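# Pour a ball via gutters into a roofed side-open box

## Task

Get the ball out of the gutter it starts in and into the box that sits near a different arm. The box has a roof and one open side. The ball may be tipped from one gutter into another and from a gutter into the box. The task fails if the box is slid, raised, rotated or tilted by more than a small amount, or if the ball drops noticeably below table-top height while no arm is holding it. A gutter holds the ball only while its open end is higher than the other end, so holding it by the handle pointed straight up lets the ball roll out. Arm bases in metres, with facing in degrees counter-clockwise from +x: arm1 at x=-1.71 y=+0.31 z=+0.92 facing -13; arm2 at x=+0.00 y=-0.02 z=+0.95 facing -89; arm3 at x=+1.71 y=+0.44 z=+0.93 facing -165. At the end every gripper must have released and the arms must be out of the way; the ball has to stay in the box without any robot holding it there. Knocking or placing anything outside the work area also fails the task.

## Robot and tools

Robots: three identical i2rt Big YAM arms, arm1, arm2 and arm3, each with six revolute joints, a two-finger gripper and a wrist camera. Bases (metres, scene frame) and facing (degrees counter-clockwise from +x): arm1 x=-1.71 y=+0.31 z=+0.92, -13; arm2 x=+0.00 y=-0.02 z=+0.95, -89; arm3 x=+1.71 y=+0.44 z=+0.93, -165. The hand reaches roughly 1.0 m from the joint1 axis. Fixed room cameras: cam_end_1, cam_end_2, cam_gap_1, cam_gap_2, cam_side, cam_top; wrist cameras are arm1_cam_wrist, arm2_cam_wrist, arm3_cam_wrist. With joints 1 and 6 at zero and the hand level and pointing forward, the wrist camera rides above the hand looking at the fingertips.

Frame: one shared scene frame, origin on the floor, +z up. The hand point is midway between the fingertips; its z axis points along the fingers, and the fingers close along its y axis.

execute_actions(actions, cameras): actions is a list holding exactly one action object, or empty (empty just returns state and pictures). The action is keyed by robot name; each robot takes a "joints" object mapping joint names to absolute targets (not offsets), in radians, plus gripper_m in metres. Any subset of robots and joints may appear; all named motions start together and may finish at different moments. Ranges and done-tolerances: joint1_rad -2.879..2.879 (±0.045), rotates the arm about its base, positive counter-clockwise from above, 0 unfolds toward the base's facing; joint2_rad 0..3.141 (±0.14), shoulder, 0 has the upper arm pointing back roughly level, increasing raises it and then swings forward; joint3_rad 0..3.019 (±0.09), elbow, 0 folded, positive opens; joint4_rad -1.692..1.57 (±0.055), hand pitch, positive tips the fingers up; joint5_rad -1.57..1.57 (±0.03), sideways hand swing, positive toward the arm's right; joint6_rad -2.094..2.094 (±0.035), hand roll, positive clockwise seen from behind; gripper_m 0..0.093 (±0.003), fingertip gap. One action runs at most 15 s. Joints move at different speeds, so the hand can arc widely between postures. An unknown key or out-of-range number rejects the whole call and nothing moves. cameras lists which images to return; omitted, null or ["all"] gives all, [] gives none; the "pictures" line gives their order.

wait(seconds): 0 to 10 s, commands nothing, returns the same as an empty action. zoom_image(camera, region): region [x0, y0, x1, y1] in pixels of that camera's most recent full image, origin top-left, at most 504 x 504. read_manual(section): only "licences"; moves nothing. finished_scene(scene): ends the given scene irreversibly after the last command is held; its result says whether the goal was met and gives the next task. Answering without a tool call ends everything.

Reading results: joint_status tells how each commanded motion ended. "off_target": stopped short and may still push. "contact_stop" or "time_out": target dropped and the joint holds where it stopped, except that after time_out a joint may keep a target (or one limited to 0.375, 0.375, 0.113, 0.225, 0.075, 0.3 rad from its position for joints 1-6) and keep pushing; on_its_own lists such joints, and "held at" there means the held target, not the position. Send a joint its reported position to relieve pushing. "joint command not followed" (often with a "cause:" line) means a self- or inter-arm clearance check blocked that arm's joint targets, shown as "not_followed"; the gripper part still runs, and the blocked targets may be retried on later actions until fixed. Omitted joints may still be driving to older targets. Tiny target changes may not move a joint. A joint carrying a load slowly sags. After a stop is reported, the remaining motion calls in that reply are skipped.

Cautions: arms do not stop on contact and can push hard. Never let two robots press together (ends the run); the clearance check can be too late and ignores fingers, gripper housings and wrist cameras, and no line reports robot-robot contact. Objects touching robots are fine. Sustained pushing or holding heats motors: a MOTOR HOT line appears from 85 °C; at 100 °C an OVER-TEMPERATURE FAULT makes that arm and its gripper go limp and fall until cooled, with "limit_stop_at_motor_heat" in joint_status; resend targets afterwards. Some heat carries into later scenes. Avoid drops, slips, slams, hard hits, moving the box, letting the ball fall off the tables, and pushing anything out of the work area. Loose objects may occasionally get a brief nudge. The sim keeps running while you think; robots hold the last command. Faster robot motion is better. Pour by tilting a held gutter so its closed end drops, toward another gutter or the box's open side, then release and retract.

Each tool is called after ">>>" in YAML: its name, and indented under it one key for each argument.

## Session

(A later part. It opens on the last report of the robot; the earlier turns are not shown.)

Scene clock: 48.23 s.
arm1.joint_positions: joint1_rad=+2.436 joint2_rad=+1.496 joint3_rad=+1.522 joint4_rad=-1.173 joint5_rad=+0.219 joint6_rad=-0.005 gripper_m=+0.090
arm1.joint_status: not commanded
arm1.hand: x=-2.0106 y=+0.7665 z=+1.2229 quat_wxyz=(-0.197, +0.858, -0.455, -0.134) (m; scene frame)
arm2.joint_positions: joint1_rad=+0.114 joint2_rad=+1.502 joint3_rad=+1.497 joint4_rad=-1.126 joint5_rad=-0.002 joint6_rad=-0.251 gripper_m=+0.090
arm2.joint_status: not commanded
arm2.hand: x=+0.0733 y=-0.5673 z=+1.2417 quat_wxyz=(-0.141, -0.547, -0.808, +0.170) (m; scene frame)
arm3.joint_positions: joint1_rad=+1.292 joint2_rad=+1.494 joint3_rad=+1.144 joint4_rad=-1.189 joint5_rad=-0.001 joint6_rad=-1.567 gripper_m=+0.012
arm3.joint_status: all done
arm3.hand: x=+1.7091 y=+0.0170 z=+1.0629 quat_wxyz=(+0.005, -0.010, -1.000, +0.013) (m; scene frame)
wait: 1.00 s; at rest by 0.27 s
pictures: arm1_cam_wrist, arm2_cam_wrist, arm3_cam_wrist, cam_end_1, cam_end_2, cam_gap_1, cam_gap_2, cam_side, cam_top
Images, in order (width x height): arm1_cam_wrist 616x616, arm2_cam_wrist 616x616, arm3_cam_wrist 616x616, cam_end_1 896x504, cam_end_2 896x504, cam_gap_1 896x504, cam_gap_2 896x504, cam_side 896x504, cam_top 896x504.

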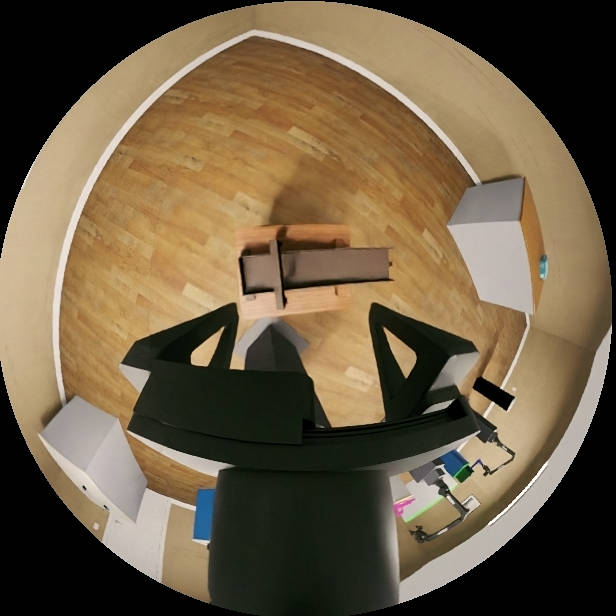

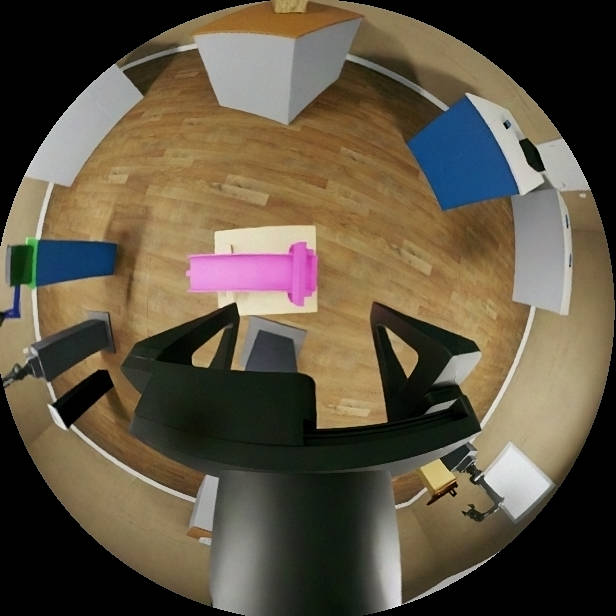

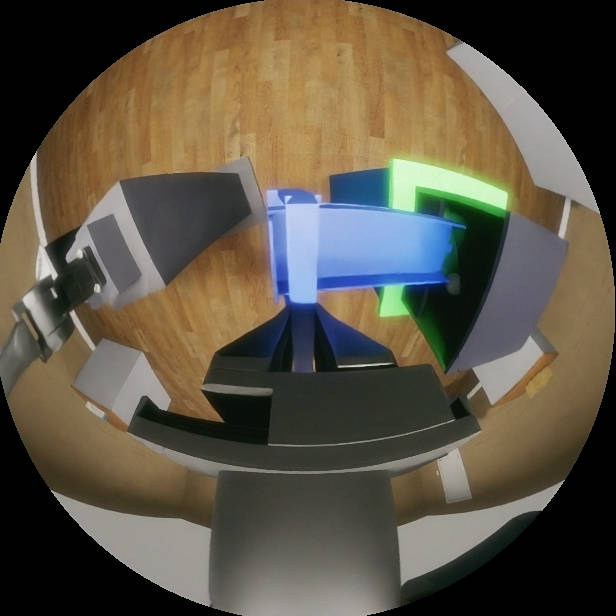

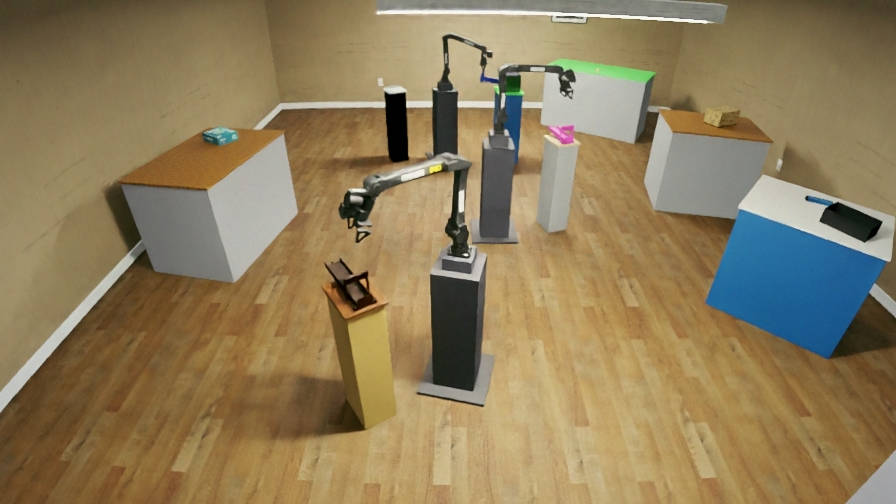

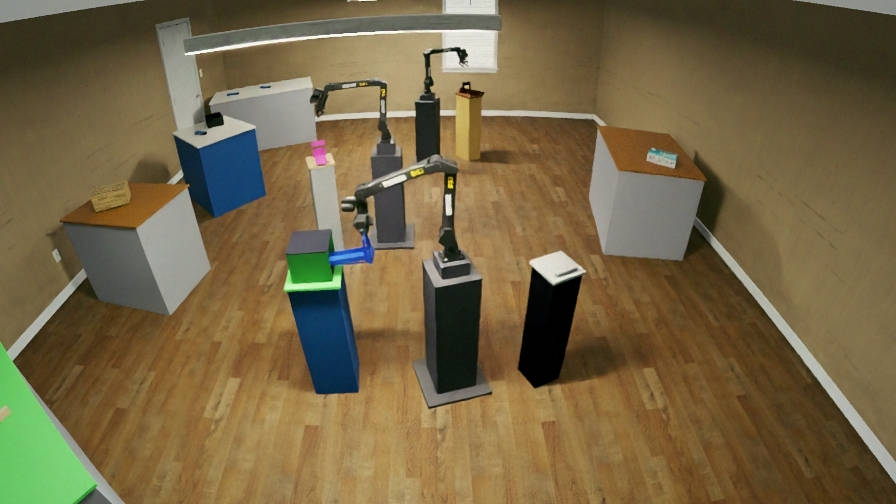

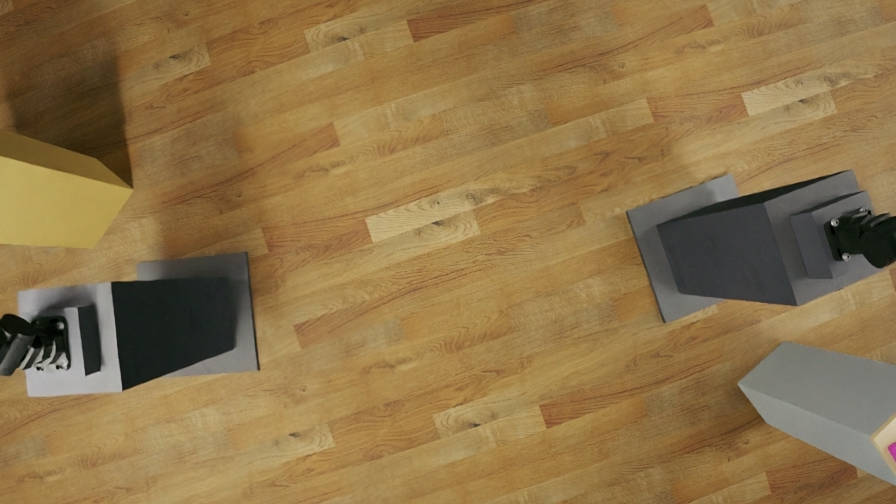

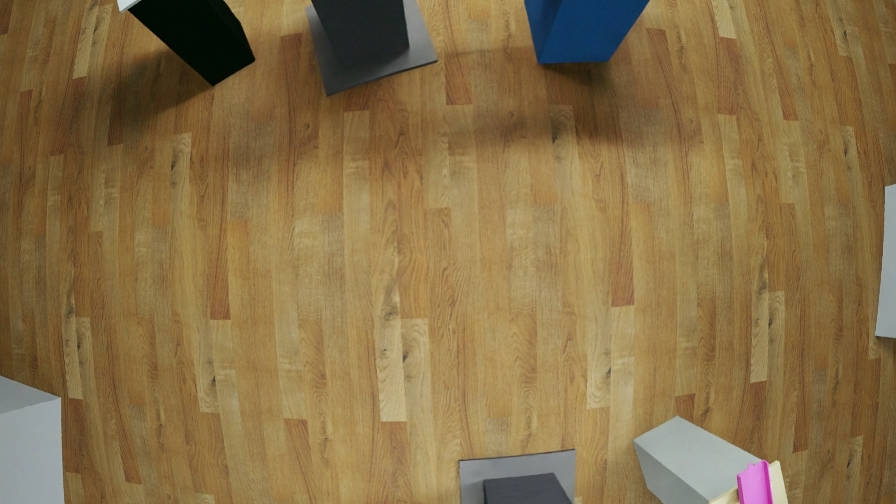

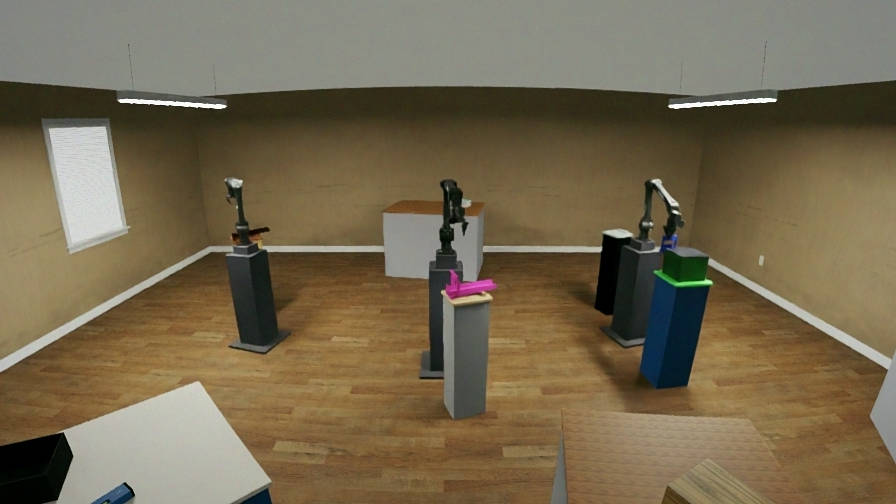

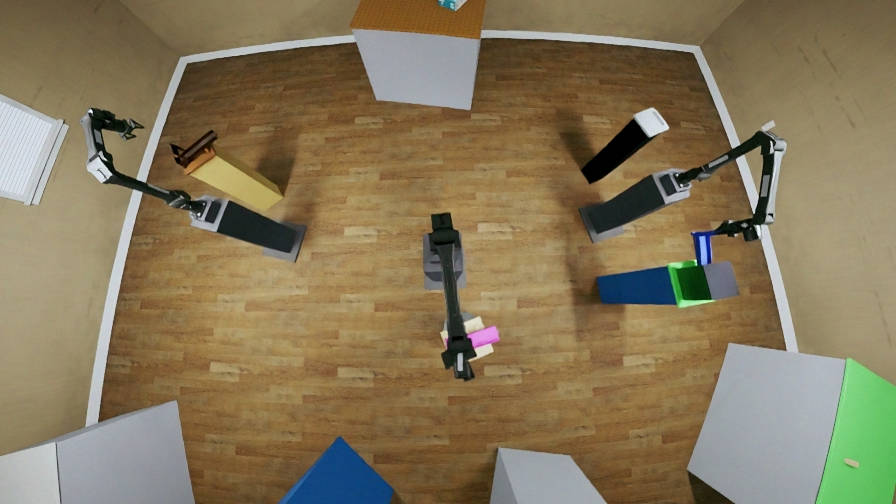

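>>> execute_actions:
  actions:
    - {"arm3":{"joints":{"joint2_rad":1.1,"joint3_rad":0.83,"joint4_rad":-1.15}}}
  cameras: ["arm3_cam_wrist"]

>>> execute_actions:
  actions:
    - {"arm3":{"joints":{"joint1_rad":-1.682,"joint6_rad":-0.15}}}
  cameras: []

>>> execute_actions:
  actions:
    - {"arm3":{"joints":{"joint2_rad":1.6,"joint3_rad":1.39,"joint4_rad":-1.33}}}
  cameras: []

>>> execute_actions:
  actions:
    - {"arm3":{"joints":{"joint2_rad":1.8,"joint4_rad":-1.1}}}
  cameras: []

>>> execute_actions:
  actions:
    - {"arm3":{"joints":{"gripper_m":0.09}}}
  cameras: []

>>> execute_actions:
  actions:
    - {"arm3":{"joints":{"joint2_rad":1.5}}}
  cameras: ["cam_end_2"]

>>> finished_scene:
  scene: 1

Scene clock: 49.47 s.
arm1.joint_positions: joint1_rad=+2.436 joint2_rad=+1.496 joint3_rad=+1.522 joint4_rad=-1.173 joint5_rad=+0.219 joint6_rad=-0.005 gripper_m=+0.090
arm1.joint_status: not commanded
arm1.hand: x=-2.0106 y=+0.7665 z=+1.2229 quat_wxyz=(-0.197, +0.858, -0.455, -0.134) (m; scene frame)
arm2.joint_positions: joint1_rad=+0.114 joint2_rad=+1.502 joint3_rad=+1.497 joint4_rad=-1.126 joint5_rad=-0.002 joint6_rad=-0.251 gripper_m=+0.090
arm2.joint_status: not commanded
arm2.hand: x=+0.0733 y=-0.5673 z=+1.2417 quat_wxyz=(-0.141, -0.547, -0.808, +0.170) (m; scene frame)
arm3.joint_positions: joint1_rad=+1.292 joint2_rad=+1.103 joint3_rad=+0.817 joint4_rad=-1.155 joint5_rad=-0.001 joint6_rad=-1.567 gripper_m=+0.012
arm3.joint_status: all done
arm3.hand: x=+1.7111 y=+0.1341 z=+1.0744 quat_wxyz=(+0.005, -0.010, -0.998, +0.062) (m; scene frame)
pictures: arm3_cam_wrist
Images, in order (width x height): arm3_cam_wrist 616x616.

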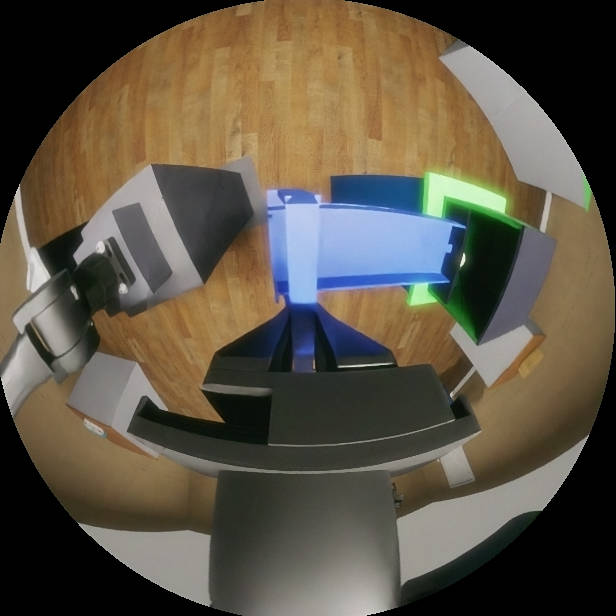

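Scene clock: 51.93 s.
arm1.joint_positions: joint1_rad=+2.436 joint2_rad=+1.496 joint3_rad=+1.522 joint4_rad=-1.173 joint5_rad=+0.219 joint6_rad=-0.005 gripper_m=+0.090
arm1.joint_status: not commanded
arm1.hand: x=-2.0106 y=+0.7665 z=+1.2229 quat_wxyz=(-0.197, +0.858, -0.455, -0.134) (m; scene frame)
arm2.joint_positions: joint1_rad=+0.114 joint2_rad=+1.502 joint3_rad=+1.497 joint4_rad=-1.126 joint5_rad=-0.002 joint6_rad=-0.251 gripper_m=+0.090
arm2.joint_status: not commanded
arm2.hand: x=+0.0733 y=-0.5673 z=+1.2417 quat_wxyz=(-0.141, -0.547, -0.808, +0.170) (m; scene frame)
arm3.joint_positions: joint1_rad=-1.680 joint2_rad=+1.103 joint3_rad=+0.817 joint4_rad=-1.155 joint5_rad=+0.000 joint6_rad=-0.158 gripper_m=+0.012
arm3.joint_status: all done
arm3.hand: x=+1.6694 y=+0.7502 z=+1.0781 quat_wxyz=(+0.045, -0.806, +0.588, +0.051) (m; scene frame)
pictures: none
No camera images: the call's "cameras" was empty. Leave "cameras" out to get every camera's image.

Scene clock: 53.20 s.
arm1.joint_positions: joint1_rad=+2.436 joint2_rad=+1.496 joint3_rad=+1.522 joint4_rad=-1.173 joint5_rad=+0.219 joint6_rad=-0.005 gripper_m=+0.090
arm1.joint_status: not commanded
arm1.hand: x=-2.0106 y=+0.7665 z=+1.2229 quat_wxyz=(-0.197, +0.858, -0.455, -0.134) (m; scene frame)
arm2.joint_positions: joint1_rad=+0.114 joint2_rad=+1.502 joint3_rad=+1.497 joint4_rad=-1.126 joint5_rad=-0.002 joint6_rad=-0.251 gripper_m=+0.090
arm2.joint_status: not commanded
arm2.hand: x=+0.0733 y=-0.5673 z=+1.2417 quat_wxyz=(-0.141, -0.547, -0.808, +0.170) (m; scene frame)
arm3.joint_positions: joint1_rad=-1.680 joint2_rad=+1.611 joint3_rad=+1.336 joint4_rad=-1.318 joint5_rad=+0.000 joint6_rad=-0.158 gripper_m=+0.012
arm3.joint_status: all done
arm3.hand: x=+1.6454 y=+0.9052 z=+1.0884 quat_wxyz=(-0.009, -0.808, +0.589, -0.002) (m; scene frame)
pictures: none
No camera images: the call's "cameras" was empty. Leave "cameras" out to get every camera's image.

Scene clock: 54.23 s.
arm1.joint_positions: joint1_rad=+2.436 joint2_rad=+1.496 joint3_rad=+1.522 joint4_rad=-1.173 joint5_rad=+0.219 joint6_rad=-0.005 gripper_m=+0.090
arm1.joint_status: not commanded
arm1.hand: x=-2.0106 y=+0.7665 z=+1.2229 quat_wxyz=(-0.197, +0.858, -0.455, -0.134) (m; scene frame)
arm2.joint_positions: joint1_rad=+0.114 joint2_rad=+1.502 joint3_rad=+1.497 joint4_rad=-1.126 joint5_rad=-0.002 joint6_rad=-0.251 gripper_m=+0.090
arm2.joint_status: not commanded
arm2.hand: x=+0.0733 y=-0.5673 z=+1.2417 quat_wxyz=(-0.141, -0.547, -0.808, +0.170) (m; scene frame)
arm3.joint_positions: joint1_rad=-1.682 joint2_rad=+1.797 joint3_rad=+1.355 joint4_rad=-1.125 joint5_rad=+0.024 joint6_rad=-0.144 gripper_m=+0.012
arm3.joint_status: all done
arm3.hand: x=+1.6416 y=+0.9581 z=+1.0073 quat_wxyz=(+0.009, -0.804, +0.595, -0.002) (m; scene frame)
pictures: none
No camera images: the call's "cameras" was empty. Leave "cameras" out to get every camera's image.

Scene clock: 54.93 s.
arm1.joint_positions: joint1_rad=+2.436 joint2_rad=+1.496 joint3_rad=+1.522 joint4_rad=-1.173 joint5_rad=+0.219 joint6_rad=-0.005 gripper_m=+0.090
arm1.joint_status: not commanded
arm1.hand: x=-2.0106 y=+0.7665 z=+1.2229 quat_wxyz=(-0.197, +0.858, -0.455, -0.134) (m; scene frame)
arm2.joint_positions: joint1_rad=+0.114 joint2_rad=+1.502 joint3_rad=+1.497 joint4_rad=-1.126 joint5_rad=-0.002 joint6_rad=-0.251 gripper_m=+0.090
arm2.joint_status: not commanded
arm2.hand: x=+0.0733 y=-0.5673 z=+1.2417 quat_wxyz=(-0.141, -0.547, -0.808, +0.170) (m; scene frame)
arm3.joint_positions: joint1_rad=-1.682 joint2_rad=+1.797 joint3_rad=+1.355 joint4_rad=-1.115 joint5_rad=+0.003 joint6_rad=-0.144 gripper_m=+0.090
arm3.joint_status: all done
arm3.hand: x=+1.6374 y=+0.9599 z=+1.0071 quat_wxyz=(+0.005, -0.804, +0.595, +0.009) (m; scene frame)
pictures: none
No camera images: the call's "cameras" was empty. Leave "cameras" out to get every camera's image.

Scene clock: 56.27 s.
arm1.joint_positions: joint1_rad=+2.436 joint2_rad=+1.496 joint3_rad=+1.522 joint4_rad=-1.173 joint5_rad=+0.219 joint6_rad=-0.005 gripper_m=+0.090
arm1.joint_status: not commanded
arm1.hand: x=-2.0106 y=+0.7665 z=+1.2229 quat_wxyz=(-0.197, +0.858, -0.455, -0.134) (m; scene frame)
arm2.joint_positions: joint1_rad=+0.114 joint2_rad=+1.502 joint3_rad=+1.497 joint4_rad=-1.126 joint5_rad=-0.002 joint6_rad=-0.251 gripper_m=+0.090
arm2.joint_status: not commanded
arm2.hand: x=+0.0733 y=-0.5673 z=+1.2417 quat_wxyz=(-0.141, -0.547, -0.808, +0.170) (m; scene frame)
arm3.joint_positions: joint1_rad=-1.682 joint2_rad=+1.499 joint3_rad=+1.368 joint4_rad=-1.114 joint5_rad=+0.003 joint6_rad=-0.144 gripper_m=+0.090
arm3.joint_status: all done
arm3.hand: x=+1.6393 y=+0.9572 z=+1.1624 quat_wxyz=(+0.114, -0.792, +0.587, +0.120) (m; scene frame)
pictures: cam_end_2
Images, in order (width x height): cam_end_2 896x504.

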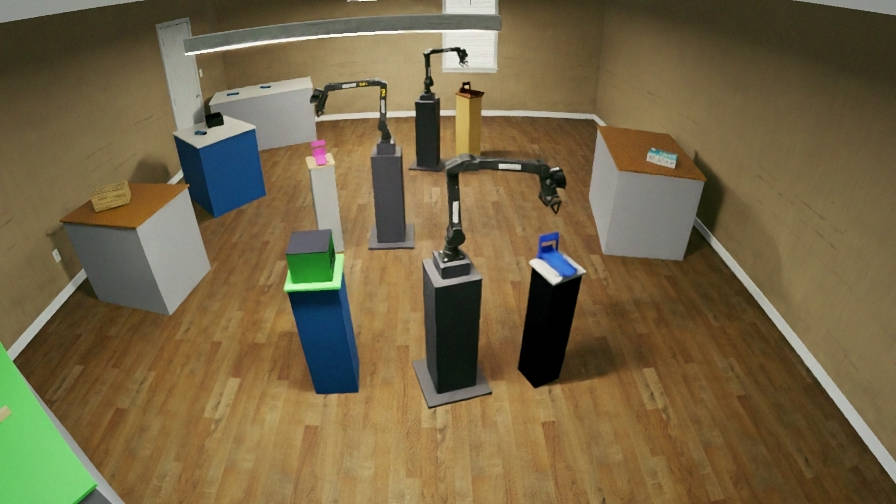

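The scene is finished: the task was done.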